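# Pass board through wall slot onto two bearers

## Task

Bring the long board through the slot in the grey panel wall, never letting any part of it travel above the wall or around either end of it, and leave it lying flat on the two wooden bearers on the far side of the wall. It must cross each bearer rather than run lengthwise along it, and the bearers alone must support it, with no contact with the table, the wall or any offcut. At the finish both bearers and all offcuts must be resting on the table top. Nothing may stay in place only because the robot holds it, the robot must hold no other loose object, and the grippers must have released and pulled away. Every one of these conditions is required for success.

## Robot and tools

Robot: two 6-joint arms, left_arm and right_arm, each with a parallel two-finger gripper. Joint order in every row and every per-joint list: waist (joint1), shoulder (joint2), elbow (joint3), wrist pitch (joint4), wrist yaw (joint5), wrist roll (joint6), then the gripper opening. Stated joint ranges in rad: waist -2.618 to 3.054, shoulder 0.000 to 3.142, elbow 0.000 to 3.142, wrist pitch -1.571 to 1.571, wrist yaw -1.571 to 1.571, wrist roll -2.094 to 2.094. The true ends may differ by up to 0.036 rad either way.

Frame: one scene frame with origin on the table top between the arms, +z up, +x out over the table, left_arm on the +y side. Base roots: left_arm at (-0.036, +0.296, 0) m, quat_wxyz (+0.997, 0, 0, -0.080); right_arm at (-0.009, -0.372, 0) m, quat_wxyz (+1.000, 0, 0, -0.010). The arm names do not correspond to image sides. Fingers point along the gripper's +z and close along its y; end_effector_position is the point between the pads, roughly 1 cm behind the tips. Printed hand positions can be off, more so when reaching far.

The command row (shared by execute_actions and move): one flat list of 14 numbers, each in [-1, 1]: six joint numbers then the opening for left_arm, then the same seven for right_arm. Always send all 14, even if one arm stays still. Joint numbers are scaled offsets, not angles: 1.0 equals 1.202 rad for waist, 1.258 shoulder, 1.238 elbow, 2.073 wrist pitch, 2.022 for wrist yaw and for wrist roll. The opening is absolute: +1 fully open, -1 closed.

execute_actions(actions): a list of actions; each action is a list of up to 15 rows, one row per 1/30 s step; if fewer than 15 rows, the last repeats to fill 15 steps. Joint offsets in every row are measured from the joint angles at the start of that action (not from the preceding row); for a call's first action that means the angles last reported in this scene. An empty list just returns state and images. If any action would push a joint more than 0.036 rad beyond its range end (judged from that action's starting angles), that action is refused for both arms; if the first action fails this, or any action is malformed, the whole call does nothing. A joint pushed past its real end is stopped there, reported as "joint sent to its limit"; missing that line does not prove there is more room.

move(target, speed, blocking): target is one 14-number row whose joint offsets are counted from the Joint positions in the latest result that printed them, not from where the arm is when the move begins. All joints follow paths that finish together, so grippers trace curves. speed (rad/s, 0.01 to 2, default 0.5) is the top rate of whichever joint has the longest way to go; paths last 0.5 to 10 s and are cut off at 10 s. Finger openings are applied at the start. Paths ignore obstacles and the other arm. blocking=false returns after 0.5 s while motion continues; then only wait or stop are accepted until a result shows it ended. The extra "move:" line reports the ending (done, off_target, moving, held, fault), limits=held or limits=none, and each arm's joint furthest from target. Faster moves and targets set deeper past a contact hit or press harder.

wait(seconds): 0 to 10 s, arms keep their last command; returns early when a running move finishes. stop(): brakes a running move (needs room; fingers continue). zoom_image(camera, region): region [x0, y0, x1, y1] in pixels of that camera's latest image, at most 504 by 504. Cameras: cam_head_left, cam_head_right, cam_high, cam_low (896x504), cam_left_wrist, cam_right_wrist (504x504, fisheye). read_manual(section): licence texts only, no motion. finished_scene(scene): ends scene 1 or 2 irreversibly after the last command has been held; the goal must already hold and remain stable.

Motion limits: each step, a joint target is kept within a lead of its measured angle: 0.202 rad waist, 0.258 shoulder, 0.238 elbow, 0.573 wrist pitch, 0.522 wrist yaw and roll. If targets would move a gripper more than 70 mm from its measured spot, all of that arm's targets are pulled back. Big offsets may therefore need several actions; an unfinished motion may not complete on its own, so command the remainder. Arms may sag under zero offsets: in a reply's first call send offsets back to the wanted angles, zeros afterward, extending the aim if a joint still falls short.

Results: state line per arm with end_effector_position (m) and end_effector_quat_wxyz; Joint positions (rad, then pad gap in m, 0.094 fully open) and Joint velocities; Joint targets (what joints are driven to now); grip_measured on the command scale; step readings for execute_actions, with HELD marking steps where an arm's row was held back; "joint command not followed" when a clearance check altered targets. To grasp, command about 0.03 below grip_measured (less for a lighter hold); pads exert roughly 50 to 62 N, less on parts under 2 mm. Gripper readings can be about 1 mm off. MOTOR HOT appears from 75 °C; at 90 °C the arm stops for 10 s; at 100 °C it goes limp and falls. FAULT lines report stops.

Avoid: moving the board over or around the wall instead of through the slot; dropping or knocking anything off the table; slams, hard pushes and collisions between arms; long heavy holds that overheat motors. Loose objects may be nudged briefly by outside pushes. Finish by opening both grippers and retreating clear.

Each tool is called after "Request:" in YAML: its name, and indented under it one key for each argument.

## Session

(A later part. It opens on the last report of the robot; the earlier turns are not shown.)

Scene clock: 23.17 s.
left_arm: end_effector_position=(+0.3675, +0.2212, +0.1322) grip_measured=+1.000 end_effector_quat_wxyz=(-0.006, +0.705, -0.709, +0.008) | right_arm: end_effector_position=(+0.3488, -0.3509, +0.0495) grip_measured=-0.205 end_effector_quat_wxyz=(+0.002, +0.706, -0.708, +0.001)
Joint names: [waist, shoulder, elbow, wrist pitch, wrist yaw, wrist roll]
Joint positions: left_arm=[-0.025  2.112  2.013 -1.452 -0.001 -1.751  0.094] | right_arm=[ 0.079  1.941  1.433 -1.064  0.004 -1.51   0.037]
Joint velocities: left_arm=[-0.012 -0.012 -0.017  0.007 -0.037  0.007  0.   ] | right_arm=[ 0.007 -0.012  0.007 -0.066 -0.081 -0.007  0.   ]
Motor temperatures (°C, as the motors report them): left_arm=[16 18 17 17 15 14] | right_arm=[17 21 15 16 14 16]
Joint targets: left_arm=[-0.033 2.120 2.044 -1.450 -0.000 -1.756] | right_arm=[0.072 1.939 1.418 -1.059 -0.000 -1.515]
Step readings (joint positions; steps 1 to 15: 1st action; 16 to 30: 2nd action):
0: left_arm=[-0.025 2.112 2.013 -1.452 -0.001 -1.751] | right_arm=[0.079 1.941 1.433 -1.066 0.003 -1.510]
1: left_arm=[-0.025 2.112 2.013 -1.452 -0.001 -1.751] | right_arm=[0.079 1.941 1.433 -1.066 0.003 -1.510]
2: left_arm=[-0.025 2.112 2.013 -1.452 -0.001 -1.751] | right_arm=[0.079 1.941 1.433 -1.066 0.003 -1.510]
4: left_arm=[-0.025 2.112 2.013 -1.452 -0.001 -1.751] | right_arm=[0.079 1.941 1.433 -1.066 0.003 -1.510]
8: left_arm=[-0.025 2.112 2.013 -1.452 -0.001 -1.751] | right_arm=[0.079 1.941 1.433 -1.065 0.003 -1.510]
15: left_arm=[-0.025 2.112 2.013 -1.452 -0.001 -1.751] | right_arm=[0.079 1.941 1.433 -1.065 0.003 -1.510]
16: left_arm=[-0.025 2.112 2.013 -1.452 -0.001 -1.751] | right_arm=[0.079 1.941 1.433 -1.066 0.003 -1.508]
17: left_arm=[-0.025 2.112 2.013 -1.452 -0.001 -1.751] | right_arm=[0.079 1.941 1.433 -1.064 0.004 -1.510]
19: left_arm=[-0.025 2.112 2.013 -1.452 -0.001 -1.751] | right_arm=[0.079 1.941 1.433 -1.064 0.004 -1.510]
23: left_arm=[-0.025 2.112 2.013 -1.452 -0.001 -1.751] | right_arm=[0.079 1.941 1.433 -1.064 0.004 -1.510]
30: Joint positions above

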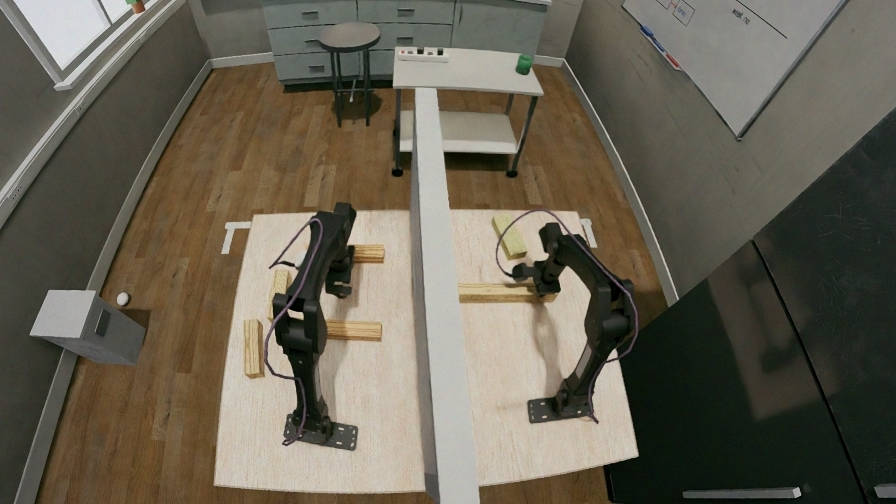

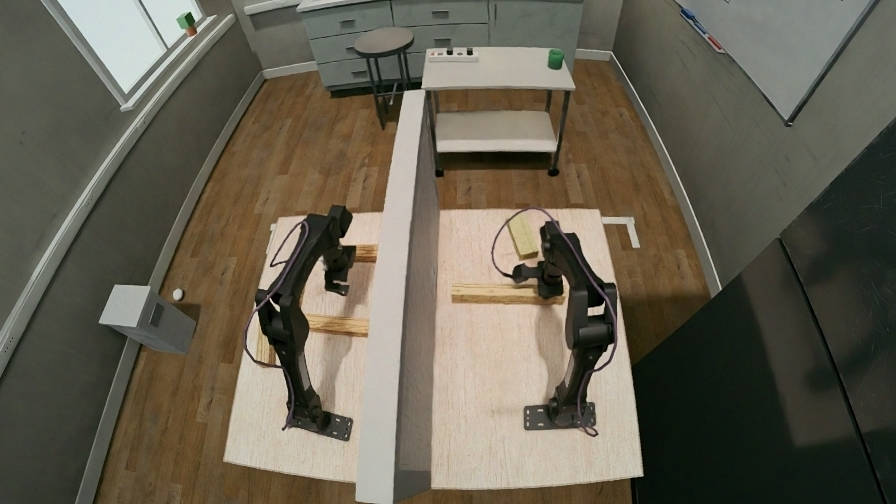

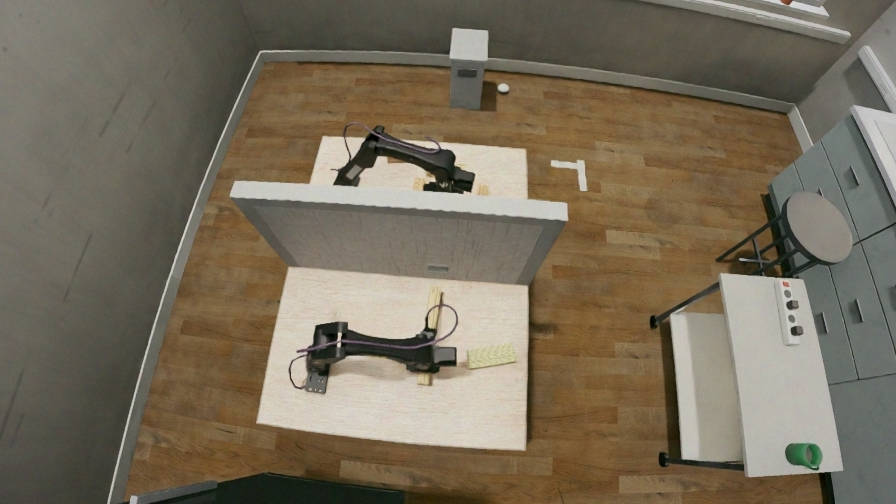

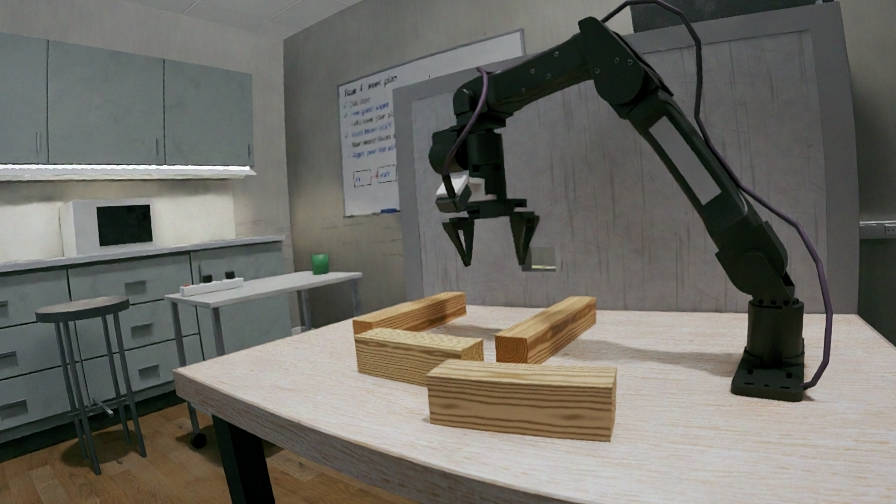

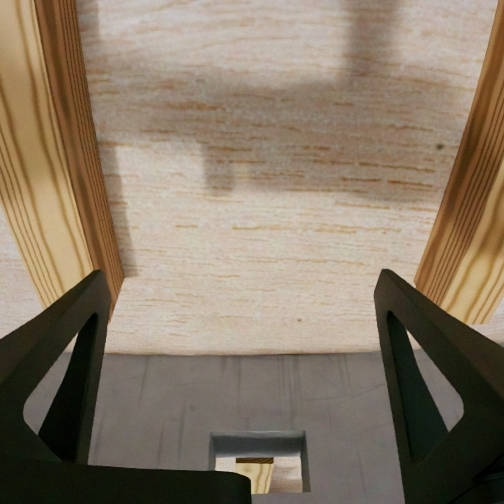

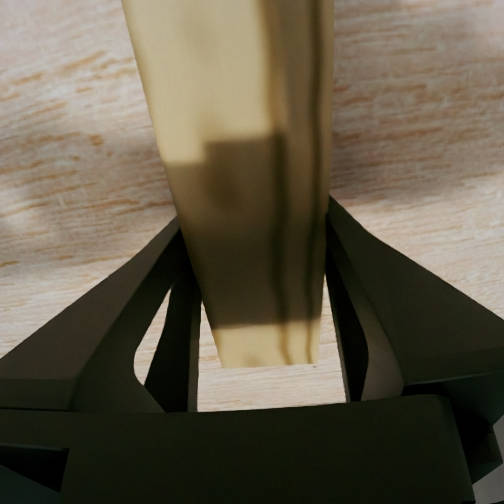

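Request:
move:
  target: [-0.0067, 0.0064, 0.0250, 0.001, 0.0005, -0.0025, 1.0, -0.0058, -0.2094, -0.2541, 0.1559, -0.002, -0.0025, -0.3]
  speed: 0.4

Scene clock: 25.90 s.
left_arm: end_effector_position=(+0.3675, +0.2212, +0.1322) grip_measured=+1.000 end_effector_quat_wxyz=(-0.006, +0.705, -0.709, +0.008) | right_arm: end_effector_position=(+0.3381, -0.3534, +0.0521) grip_measured=-0.205 end_effector_quat_wxyz=(-0.075, +0.705, -0.701, +0.077)
Joint names: [waist, shoulder, elbow, wrist pitch, wrist yaw, wrist roll]
Joint positions: left_arm=[-0.025  2.112  2.013 -1.452 -0.001 -1.751  0.094] | right_arm=[ 0.079  1.712  1.127 -0.771  0.015 -1.52   0.037]
Joint velocities: left_arm=[-0.032  0.012 -0.012  0.066 -0.037 -0.051  0.   ] | right_arm=[-0.002 -0.002  0.002  0.051  0.051 -0.007  0.   ]
Motor temperatures (°C, as the motors report them): left_arm=[16 18 17 17 15 14] | right_arm=[17 21 15 16 14 16]
Joint targets: left_arm=[-0.033 2.120 2.044 -1.450 -0.000 -1.756] | right_arm=[0.072 1.678 1.118 -0.740 -0.000 -1.515]
move: off_target (left_arm, right_arm); limits=none; left_arm: farthest joint: the elbow, 0.031 radians from its target (0.031 radians at the start); right_arm: farthest joint: the shoulder, 0.034 radians from its target (0.263 radians at the start)

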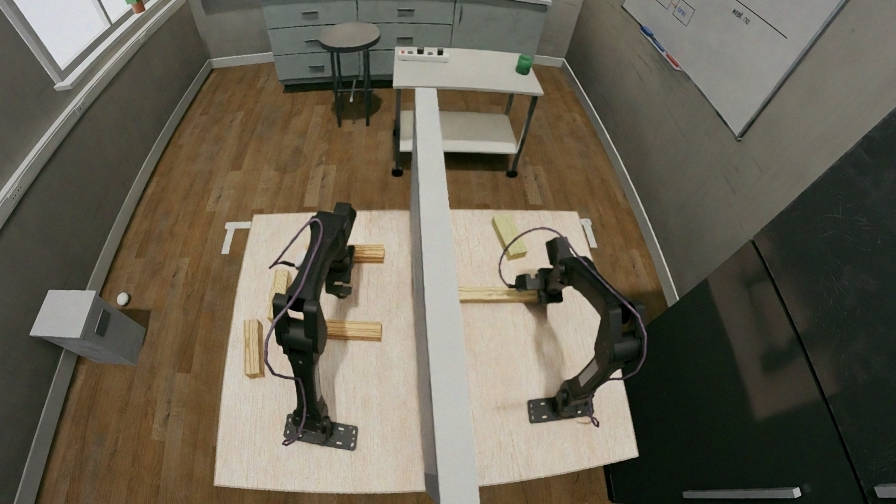

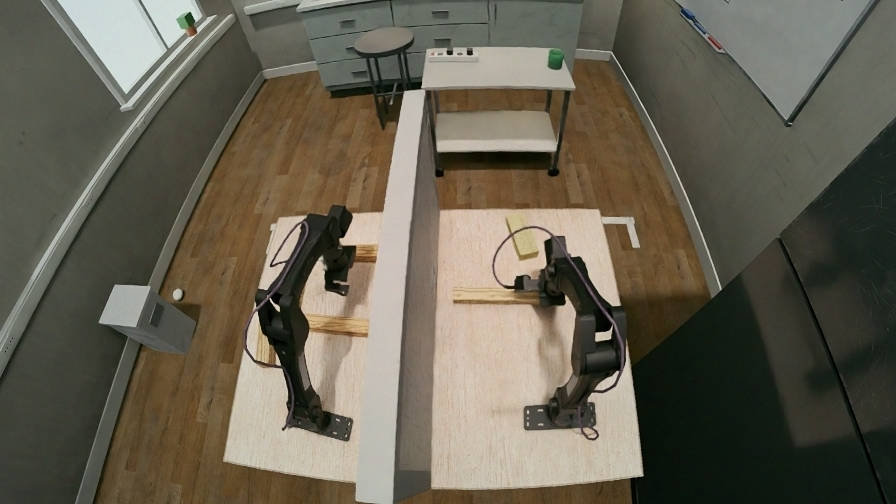

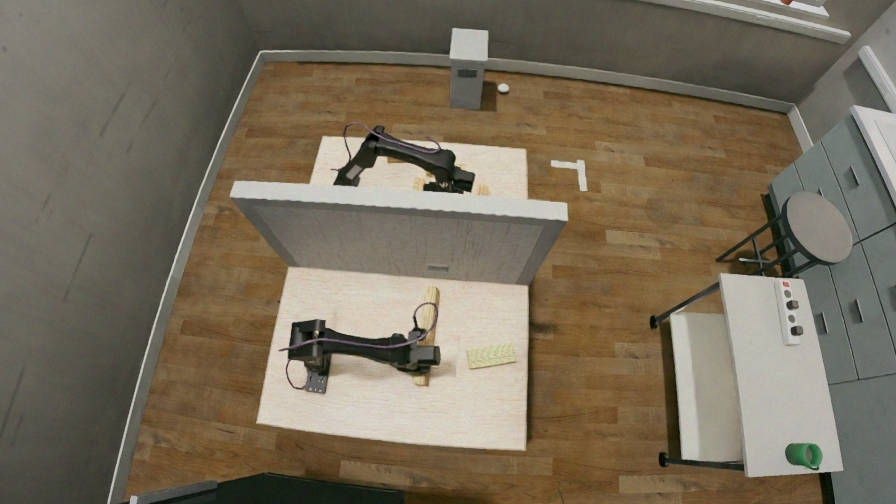

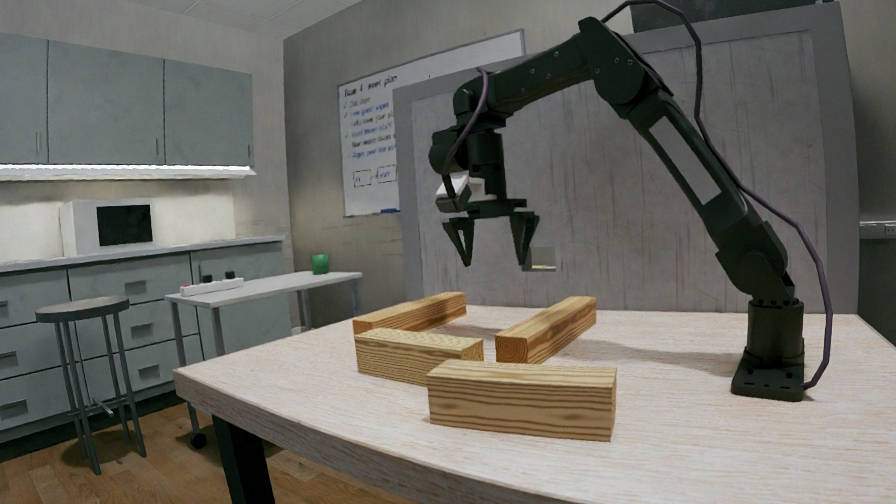

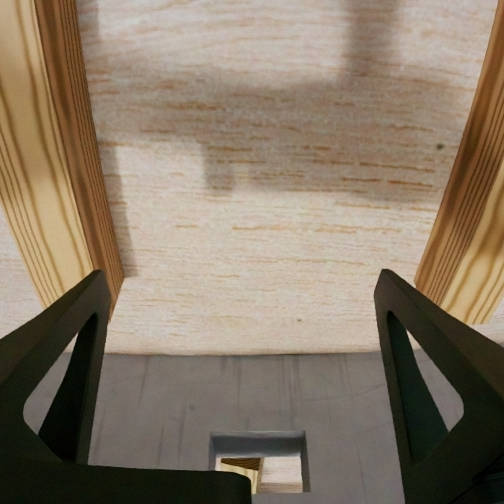

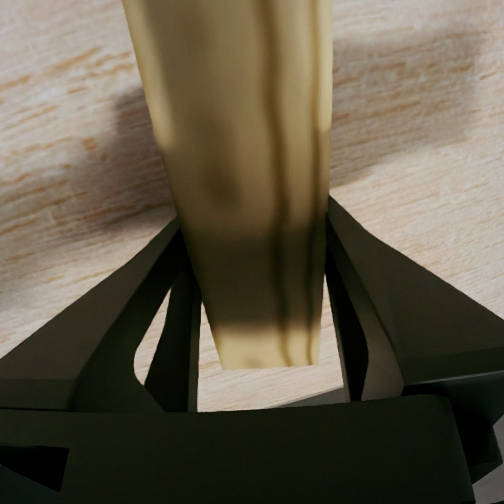

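Request:
move:
  target: [-0.0067, 0.0064, 0.0250, 0.001, 0.0005, -0.0025, 1.0, -0.0058, -0.2520, -0.3292, 0.2036, -0.0074, 0.0025, -0.3]
  speed: 0.45

Scene clock: 27.90 s.
left_arm: end_effector_position=(+0.3675, +0.2212, +0.1322) grip_measured=+1.000 end_effector_quat_wxyz=(-0.006, +0.705, -0.709, +0.008) | right_arm: end_effector_position=(+0.3156, -0.3570, +0.0506) grip_measured=-0.205 end_effector_quat_wxyz=(-0.171, +0.689, -0.683, +0.172)
Joint names: [waist, shoulder, elbow, wrist pitch, wrist yaw, wrist roll]
Joint positions: left_arm=[-0.025  2.112  2.013 -1.452 -0.001 -1.751  0.094] | right_arm=[ 0.079  1.423  0.732 -0.391  0.027 -1.529  0.037]
Joint velocities: left_arm=[-0.022 -0.012  0.002  0.022  0.022 -0.081  0.   ] | right_arm=[-0.002  0.017 -0.007  0.095 -0.022 -0.066 -0.   ]
Motor temperatures (°C, as the motors report them): left_arm=[16 18 17 17 15 14] | right_arm=[17 21 15 16 14 16]
Joint targets: left_arm=[-0.033 2.120 2.044 -1.450 -0.000 -1.756] | right_arm=[0.072 1.395 0.720 -0.349 -0.000 -1.514]
move: off_target (left_arm, right_arm); limits=none; left_arm: farthest joint: the elbow, 0.031 radians from its target (0.031 radians at the start); right_arm: farthest joint: the wrist pitch, 0.042 radians from its target (0.422 radians at the start)

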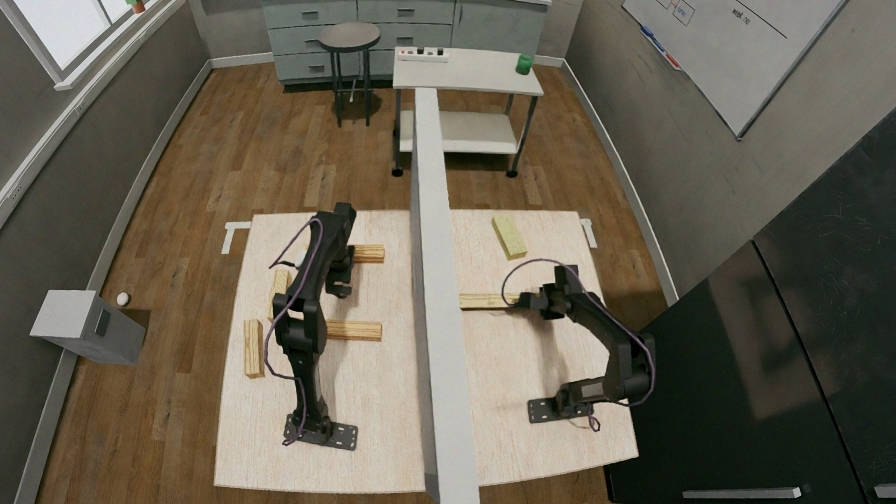

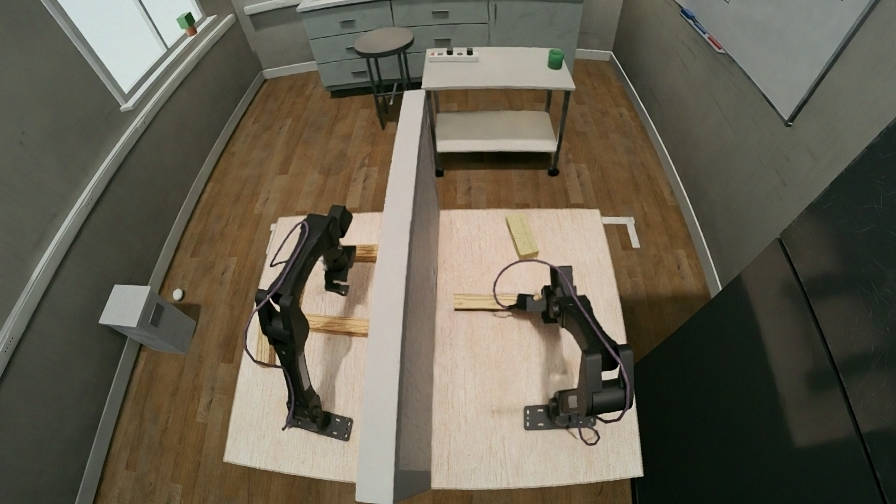

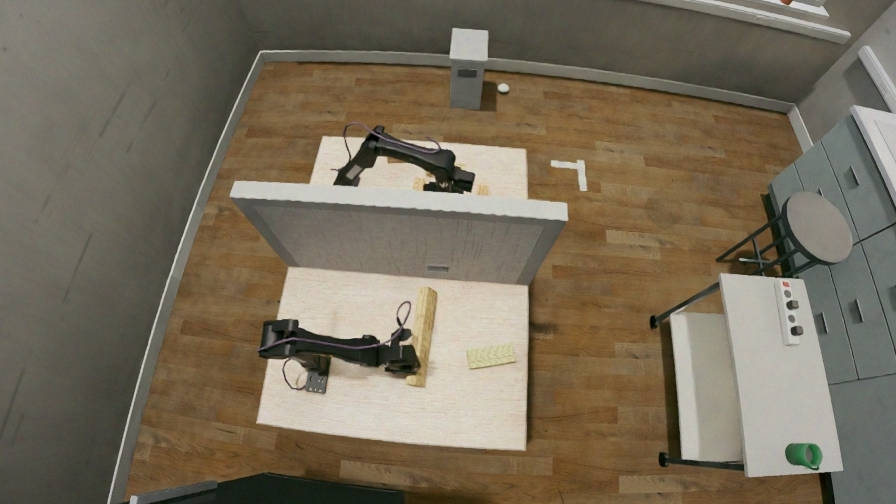

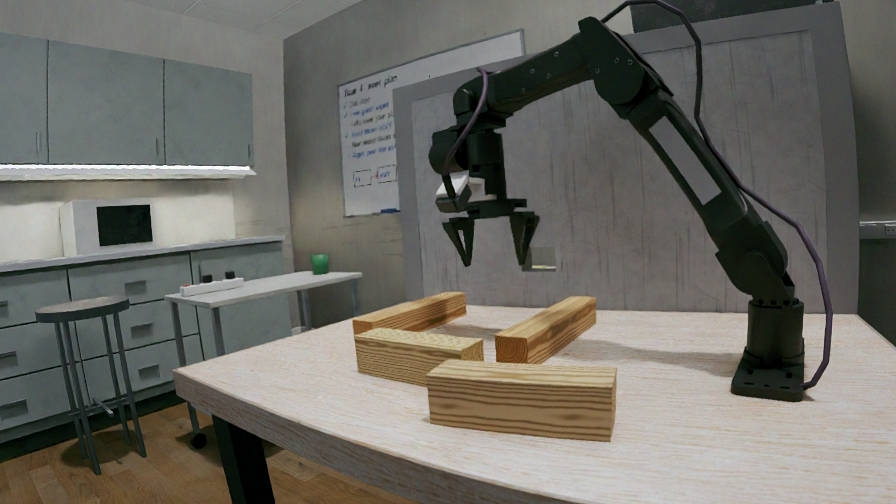

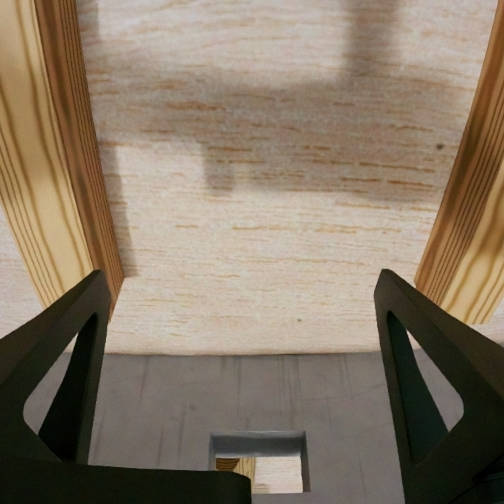

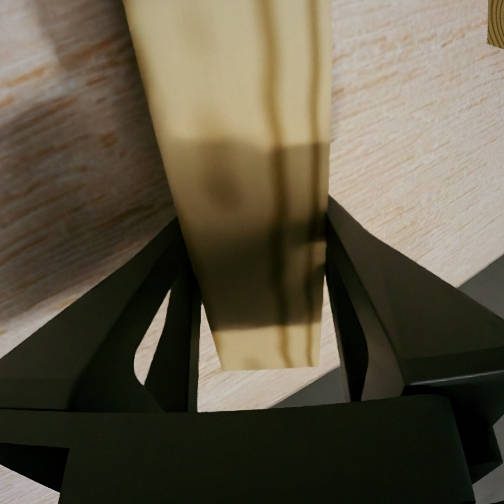

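Request:
move:
  target: [-0.0067, 0.0064, 0.0250, 0.001, 0.0005, -0.0025, 1.0, -0.0058, -0.1714, -0.2749, 0.2262, 0.0074, -0.003, -0.3]
  speed: 0.45

Scene clock: 31.50 s.
left_arm: end_effector_position=(+0.3675, +0.2212, +0.1322) grip_measured=+1.000 end_effector_quat_wxyz=(-0.006, +0.705, -0.709, +0.008) | right_arm: end_effector_position=(+0.3041, -0.3619, +0.0461) grip_measured=-0.205 end_effector_quat_wxyz=(-0.255, +0.663, -0.650, +0.269)
Joint names: [waist, shoulder, elbow, wrist pitch, wrist yaw, wrist roll]
Joint positions: left_arm=[-0.025  2.112  2.013 -1.452 -0.001 -1.751  0.094] | right_arm=[ 0.079  1.237  0.4    0.026  0.051 -1.554  0.037]
Joint velocities: left_arm=[ 0.002  0.002 -0.007  0.007 -0.037  0.022  0.   ] | right_arm=[-0.002 -0.012 -0.012 -0.095  0.007 -0.051  0.   ]
Motor temperatures (°C, as the motors report them): left_arm=[16 19 17 17 15 14] | right_arm=[17 21 15 17 14 16]
Joint targets: left_arm=[-0.033 2.120 2.044 -1.450 -0.000 -1.756] | right_arm=[0.072 1.207 0.391 0.078 0.042 -1.535]
move: off_target (left_arm, right_arm); limits=none; left_arm: farthest joint: the elbow, 0.031 radians from its target (0.031 radians at the start); right_arm: farthest joint: the wrist pitch, 0.052 radians from its target (0.468 radians at the start)

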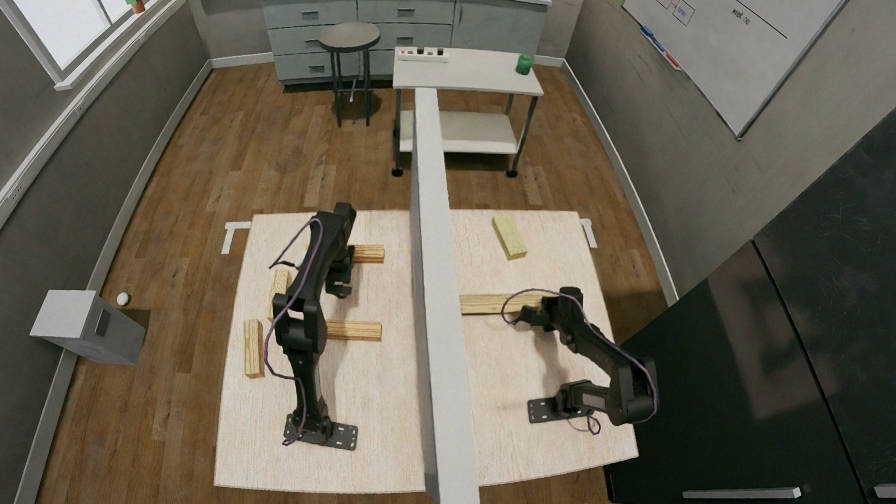

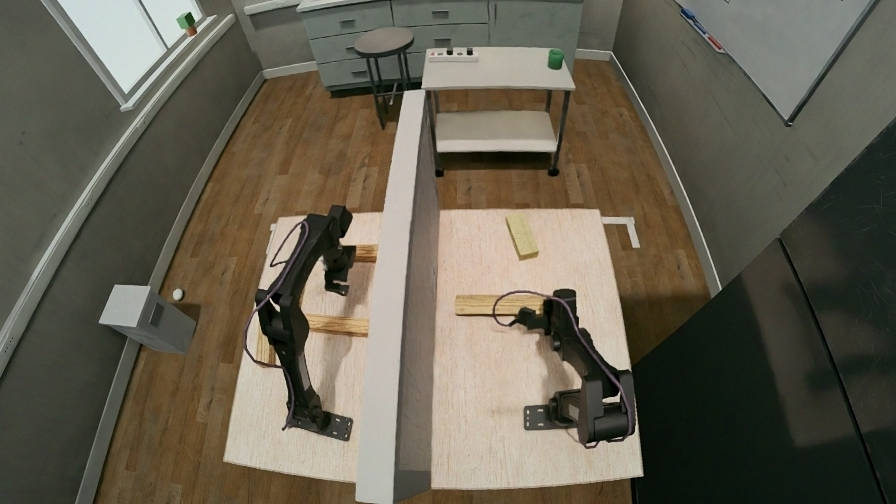

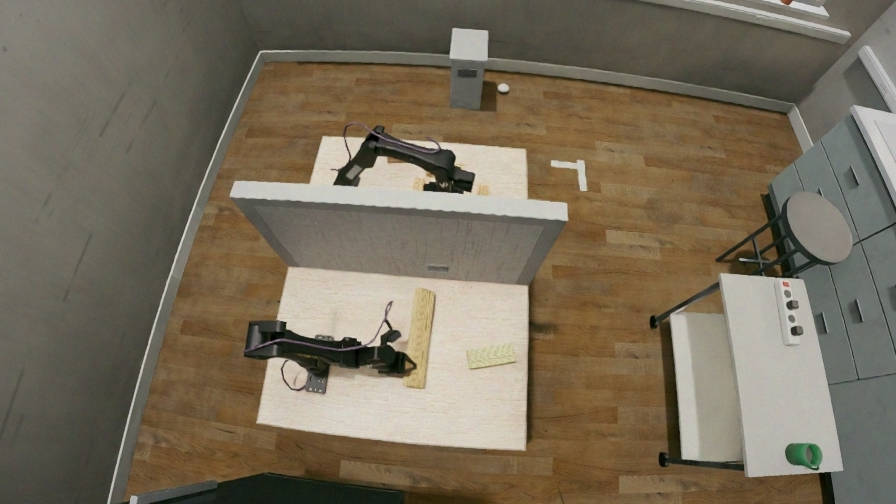

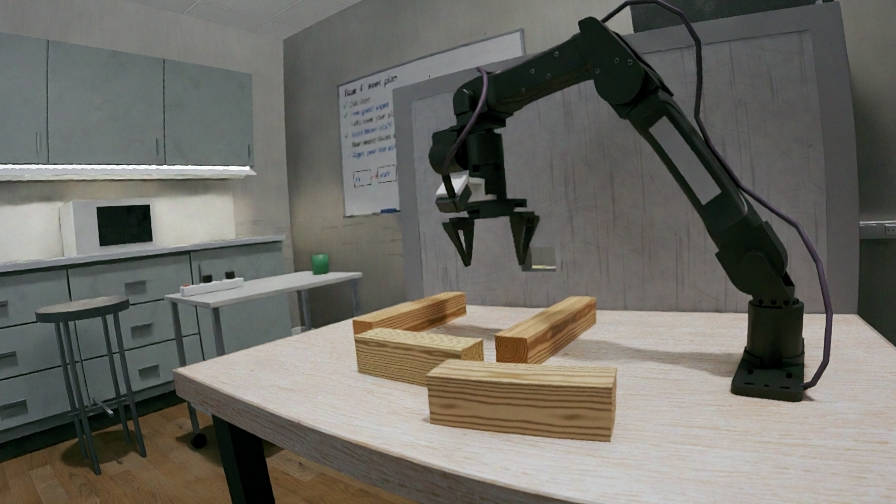

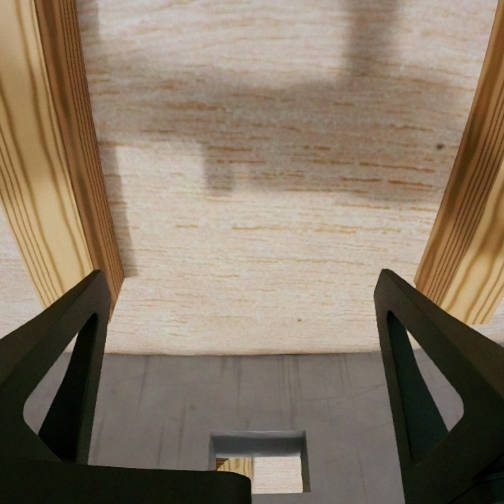

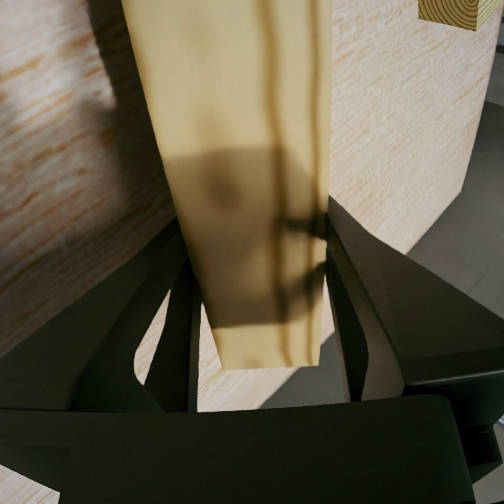

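Request:
move:
  target: [-0.0067, 0.0064, 0.0250, 0.001, 0.0005, -0.0025, 1.0, -0.0058, -0.0238, -0.2246, 0.2726, 0.002, 0.002, -0.3]
  speed: 0.45

Scene clock: 33.43 s.
left_arm: end_effector_position=(+0.3675, +0.2212, +0.1322) grip_measured=+1.000 end_effector_quat_wxyz=(-0.006, +0.705, -0.709, +0.008) | right_arm: end_effector_position=(+0.2956, -0.3643, +0.0396) grip_measured=-0.205 end_effector_quat_wxyz=(-0.326, +0.630, -0.614, +0.346)
Joint names: [waist, shoulder, elbow, wrist pitch, wrist yaw, wrist roll]
Joint positions: left_arm=[-0.025  2.112  2.013 -1.452 -0.001 -1.751  0.094] | right_arm=[ 0.079  1.237  0.131  0.525  0.062 -1.572  0.037]
Joint velocities: left_arm=[-0.007  0.007  0.012  0.007 -0.051 -0.022  0.   ] | right_arm=[-0.017  0.017 -0.007 -0.037 -0.022 -0.066  0.   ]
Motor temperatures (°C, as the motors report them): left_arm=[16 19 17 17 15 14] | right_arm=[17 21 15 17 14 16]
Joint targets: left_arm=[-0.033 2.120 2.044 -1.450 -0.000 -1.756] | right_arm=[0.072 1.207 0.122 0.591 0.055 -1.549]
move: off_target (left_arm, right_arm); limits=none; left_arm: farthest joint: the elbow, 0.031 radians from its target (0.031 radians at the start); right_arm: farthest joint: the wrist pitch, 0.066 radians from its target (0.565 radians at the start)

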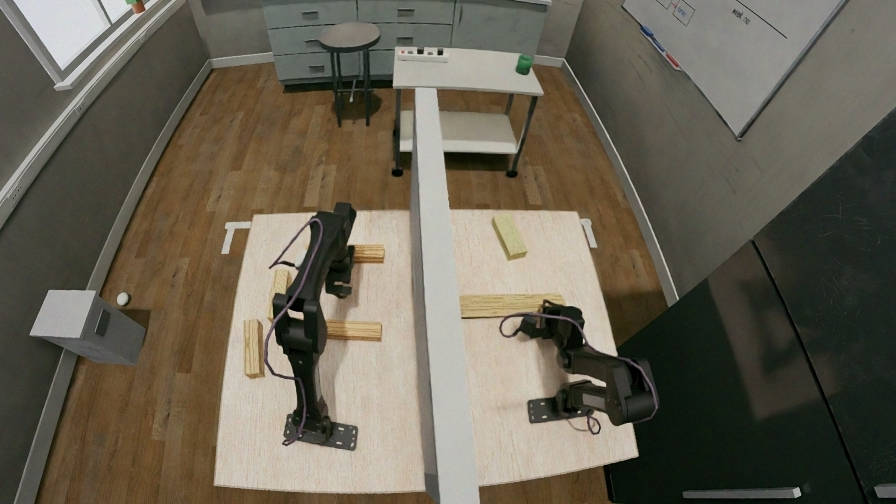

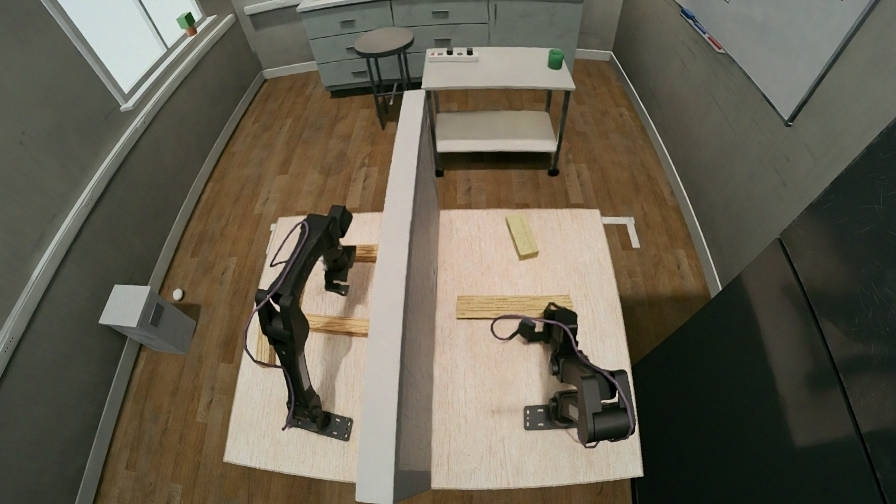

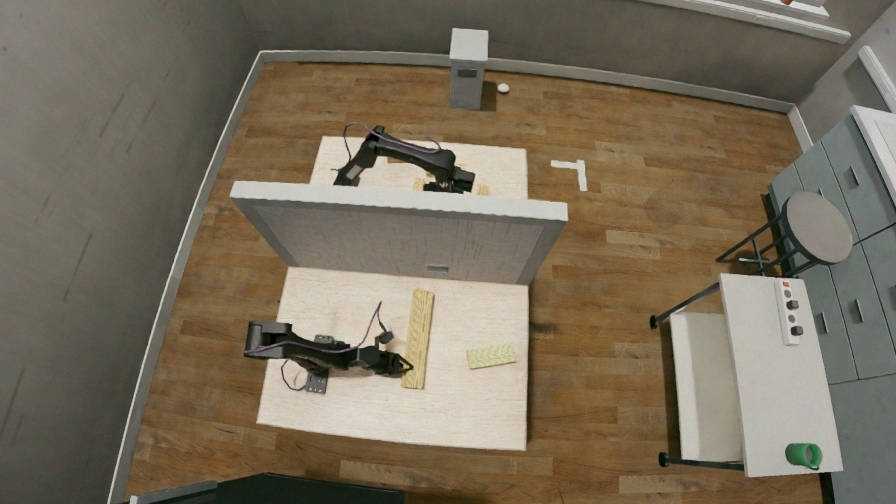

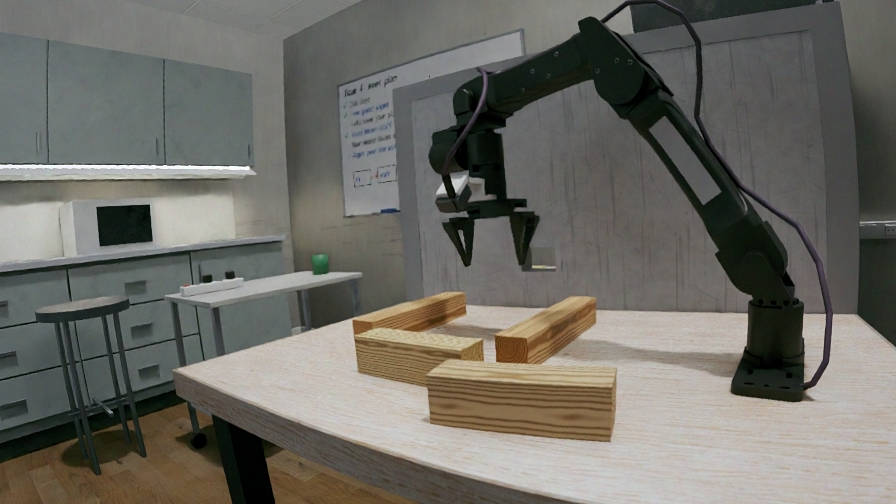

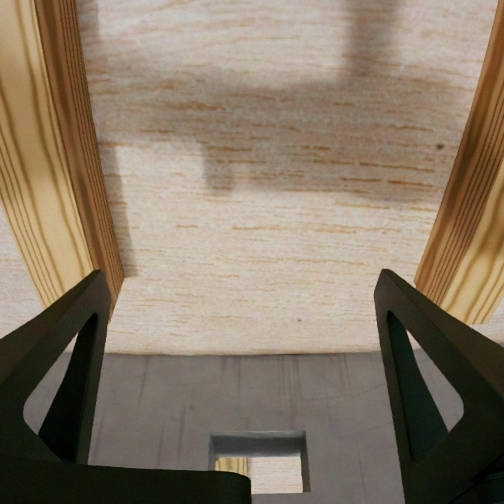

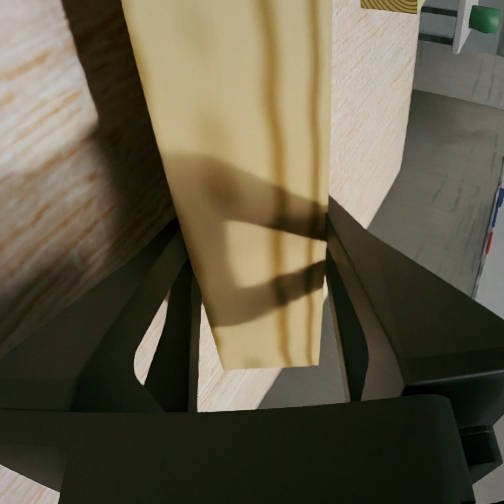

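Request:
execute_actions:
  actions:
    - [[-0.0067, 0.0064, 0.0250, 0.001, 0.0005, -0.0025, 1.0, -0.0058, -0.012, -0.004, 0.012, 0.0, 0.0, -0.3], [-0.0067, 0.0064, 0.0250, 0.001, 0.0005, -0.0025, 1.0, -0.0058, -0.012, -0.004, 0.008, 0.0, 0.0, -0.25], [-0.0067, 0.0064, 0.0250, 0.001, 0.0005, -0.0025, 1.0, -0.0058, -0.012, -0.004, 0.006, 0.0, 0.0, -0.2], [-0.0067, 0.0064, 0.0250, 0.001, 0.0005, -0.0025, 1.0, -0.0058, -0.012, -0.004, 0.006, 0.0, 0.0, -0.17], [-0.0067, 0.0064, 0.0250, 0.001, 0.0005, -0.0025, 1.0, -0.0058, -0.012, -0.004, 0.006, 0.0, 0.0, -0.14], [-0.0067, 0.0064, 0.0250, 0.001, 0.0005, -0.0025, 1.0, -0.0058, -0.012, -0.004, 0.006, 0.0, 0.0, -0.11], [-0.0067, 0.0064, 0.0250, 0.001, 0.0005, -0.0025, 1.0, -0.0058, -0.012, -0.004, 0.006, 0.0, 0.0, -0.08], [-0.0067, 0.0064, 0.0250, 0.001, 0.0005, -0.0025, 1.0, -0.0058, -0.012, -0.004, 0.006, 0.0, 0.0, -0.05], [-0.0067, 0.0064, 0.0250, 0.001, 0.0005, -0.0025, 1.0, -0.0058, -0.012, -0.004, 0.006, 0.0, 0.0, -0.02], [-0.0067, 0.0064, 0.0250, 0.001, 0.0005, -0.0025, 1.0, -0.0058, -0.012, -0.004, 0.006, 0.0, 0.0, 0.01], [-0.0067, 0.0064, 0.0250, 0.001, 0.0005, -0.0025, 1.0, -0.0058, -0.012, -0.004, 0.006, 0.0, 0.0, 0.04], [-0.0067, 0.0064, 0.0250, 0.001, 0.0005, -0.0025, 1.0, -0.0058, -0.012, -0.004, 0.006, 0.0, 0.0, 0.07], [-0.0067, 0.0064, 0.0250, 0.001, 0.0005, -0.0025, 1.0, -0.0058, -0.012, -0.004, 0.006, 0.0, 0.0, 0.10], [-0.0067, 0.0064, 0.0250, 0.001, 0.0005, -0.0025, 1.0, -0.0058, -0.012, -0.004, 0.006, 0.0, 0.0, 0.14], [-0.0067, 0.0064, 0.0250, 0.001, 0.0005, -0.0025, 1.0, -0.0058, -0.012, -0.004, 0.006, 0.0, 0.0, 0.17]]

Scene clock: 34.43 s.
left_arm: end_effector_position=(+0.3675, +0.2212, +0.1322) grip_measured=+1.000 end_effector_quat_wxyz=(-0.006, +0.705, -0.709, +0.008) | right_arm: end_effector_position=(+0.2953, -0.3646, +0.0392) grip_measured=+0.154 end_effector_quat_wxyz=(-0.324, +0.632, -0.613, +0.347)
Joint names: [waist, shoulder, elbow, wrist pitch, wrist yaw, wrist roll]
Joint positions: left_arm=[-0.025  2.112  2.013 -1.452 -0.001 -1.751  0.094] | right_arm=[ 0.079  1.237  0.131  0.523  0.064 -1.578  0.054]
Joint velocities: left_arm=[-0.022  0.022 -0.002  0.066  0.007 -0.022  0.   ] | right_arm=[ 0.002 -0.002 -0.002  0.051 -0.051 -0.051  0.026]
Motor temperatures (°C, as the motors report them): left_arm=[16 19 17 17 15 14] | right_arm=[17 21 15 18 14 16]
Joint targets: left_arm=[-0.033 2.120 2.044 -1.450 -0.000 -1.756] | right_arm=[0.072 1.222 0.126 0.538 0.062 -1.572]
Step readings (joint positions):
0: left_arm=[-0.025 2.112 2.013 -1.452 -0.001 -1.751] | right_arm=[0.079 1.237 0.131 0.526 0.062 -1.572]
1: left_arm=[-0.025 2.112 2.013 -1.452 -0.001 -1.751] | right_arm=[0.079 1.237 0.131 0.525 0.063 -1.574]
2: left_arm=[-0.025 2.112 2.013 -1.452 -0.001 -1.751] | right_arm=[0.079 1.237 0.131 0.524 0.064 -1.576]
4: left_arm=[-0.025 2.112 2.013 -1.452 -0.001 -1.751] | right_arm=[0.079 1.237 0.131 0.524 0.064 -1.578]
8: left_arm=[-0.025 2.112 2.013 -1.452 -0.001 -1.751] | right_arm=[0.079 1.237 0.131 0.524 0.064 -1.578]
15: Joint positions above

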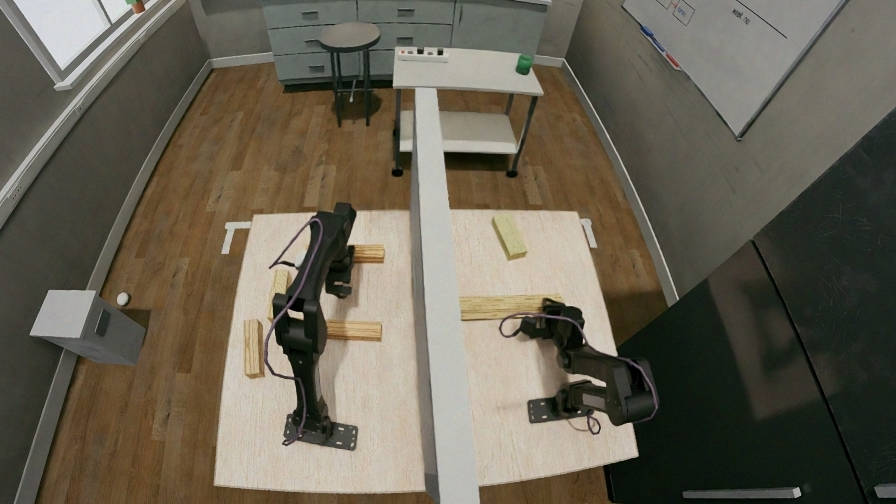

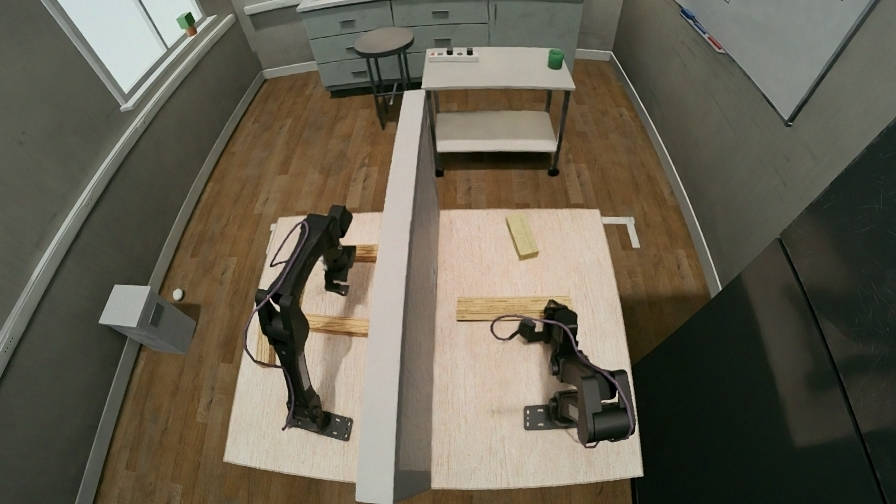

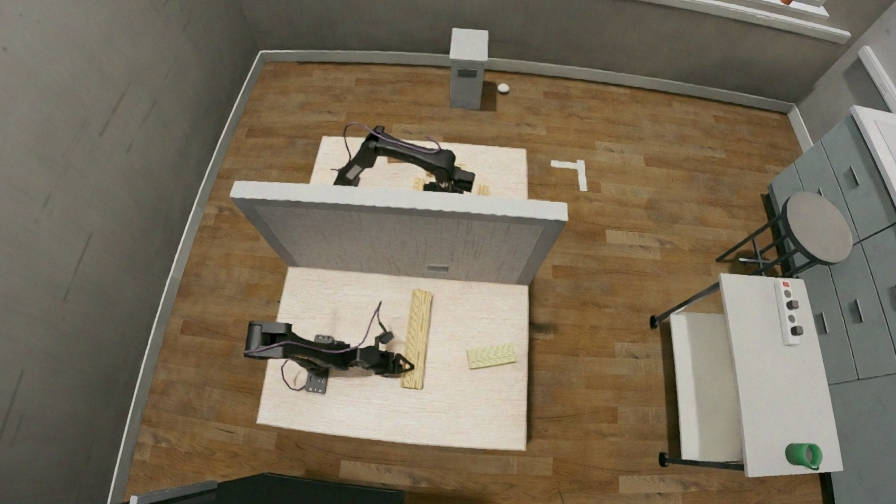

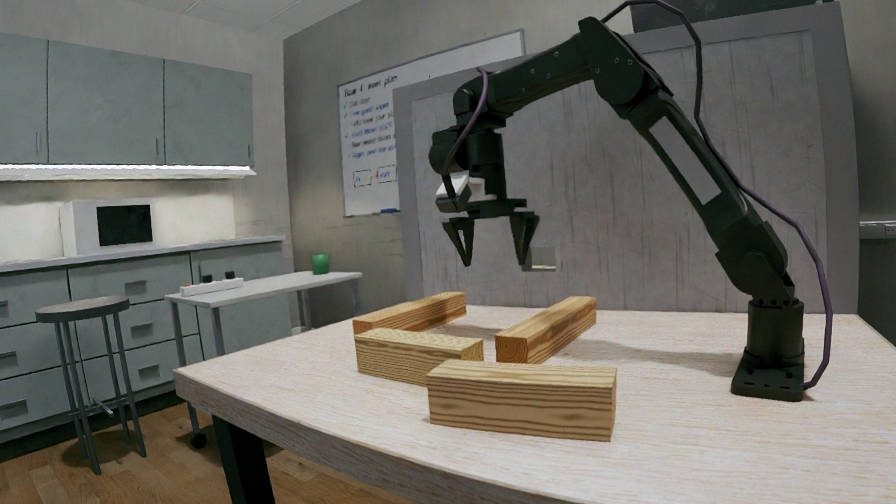

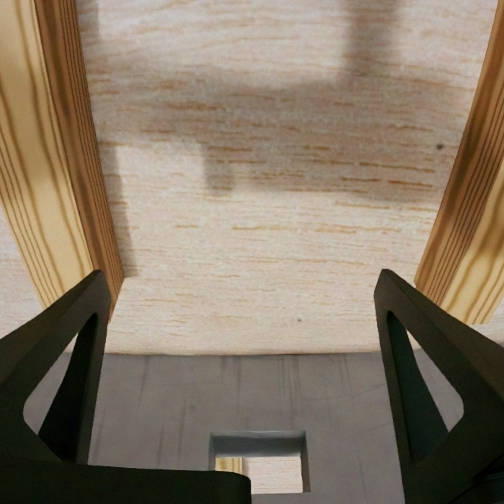

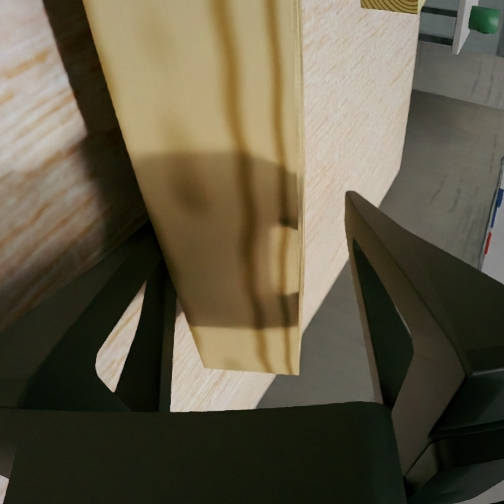

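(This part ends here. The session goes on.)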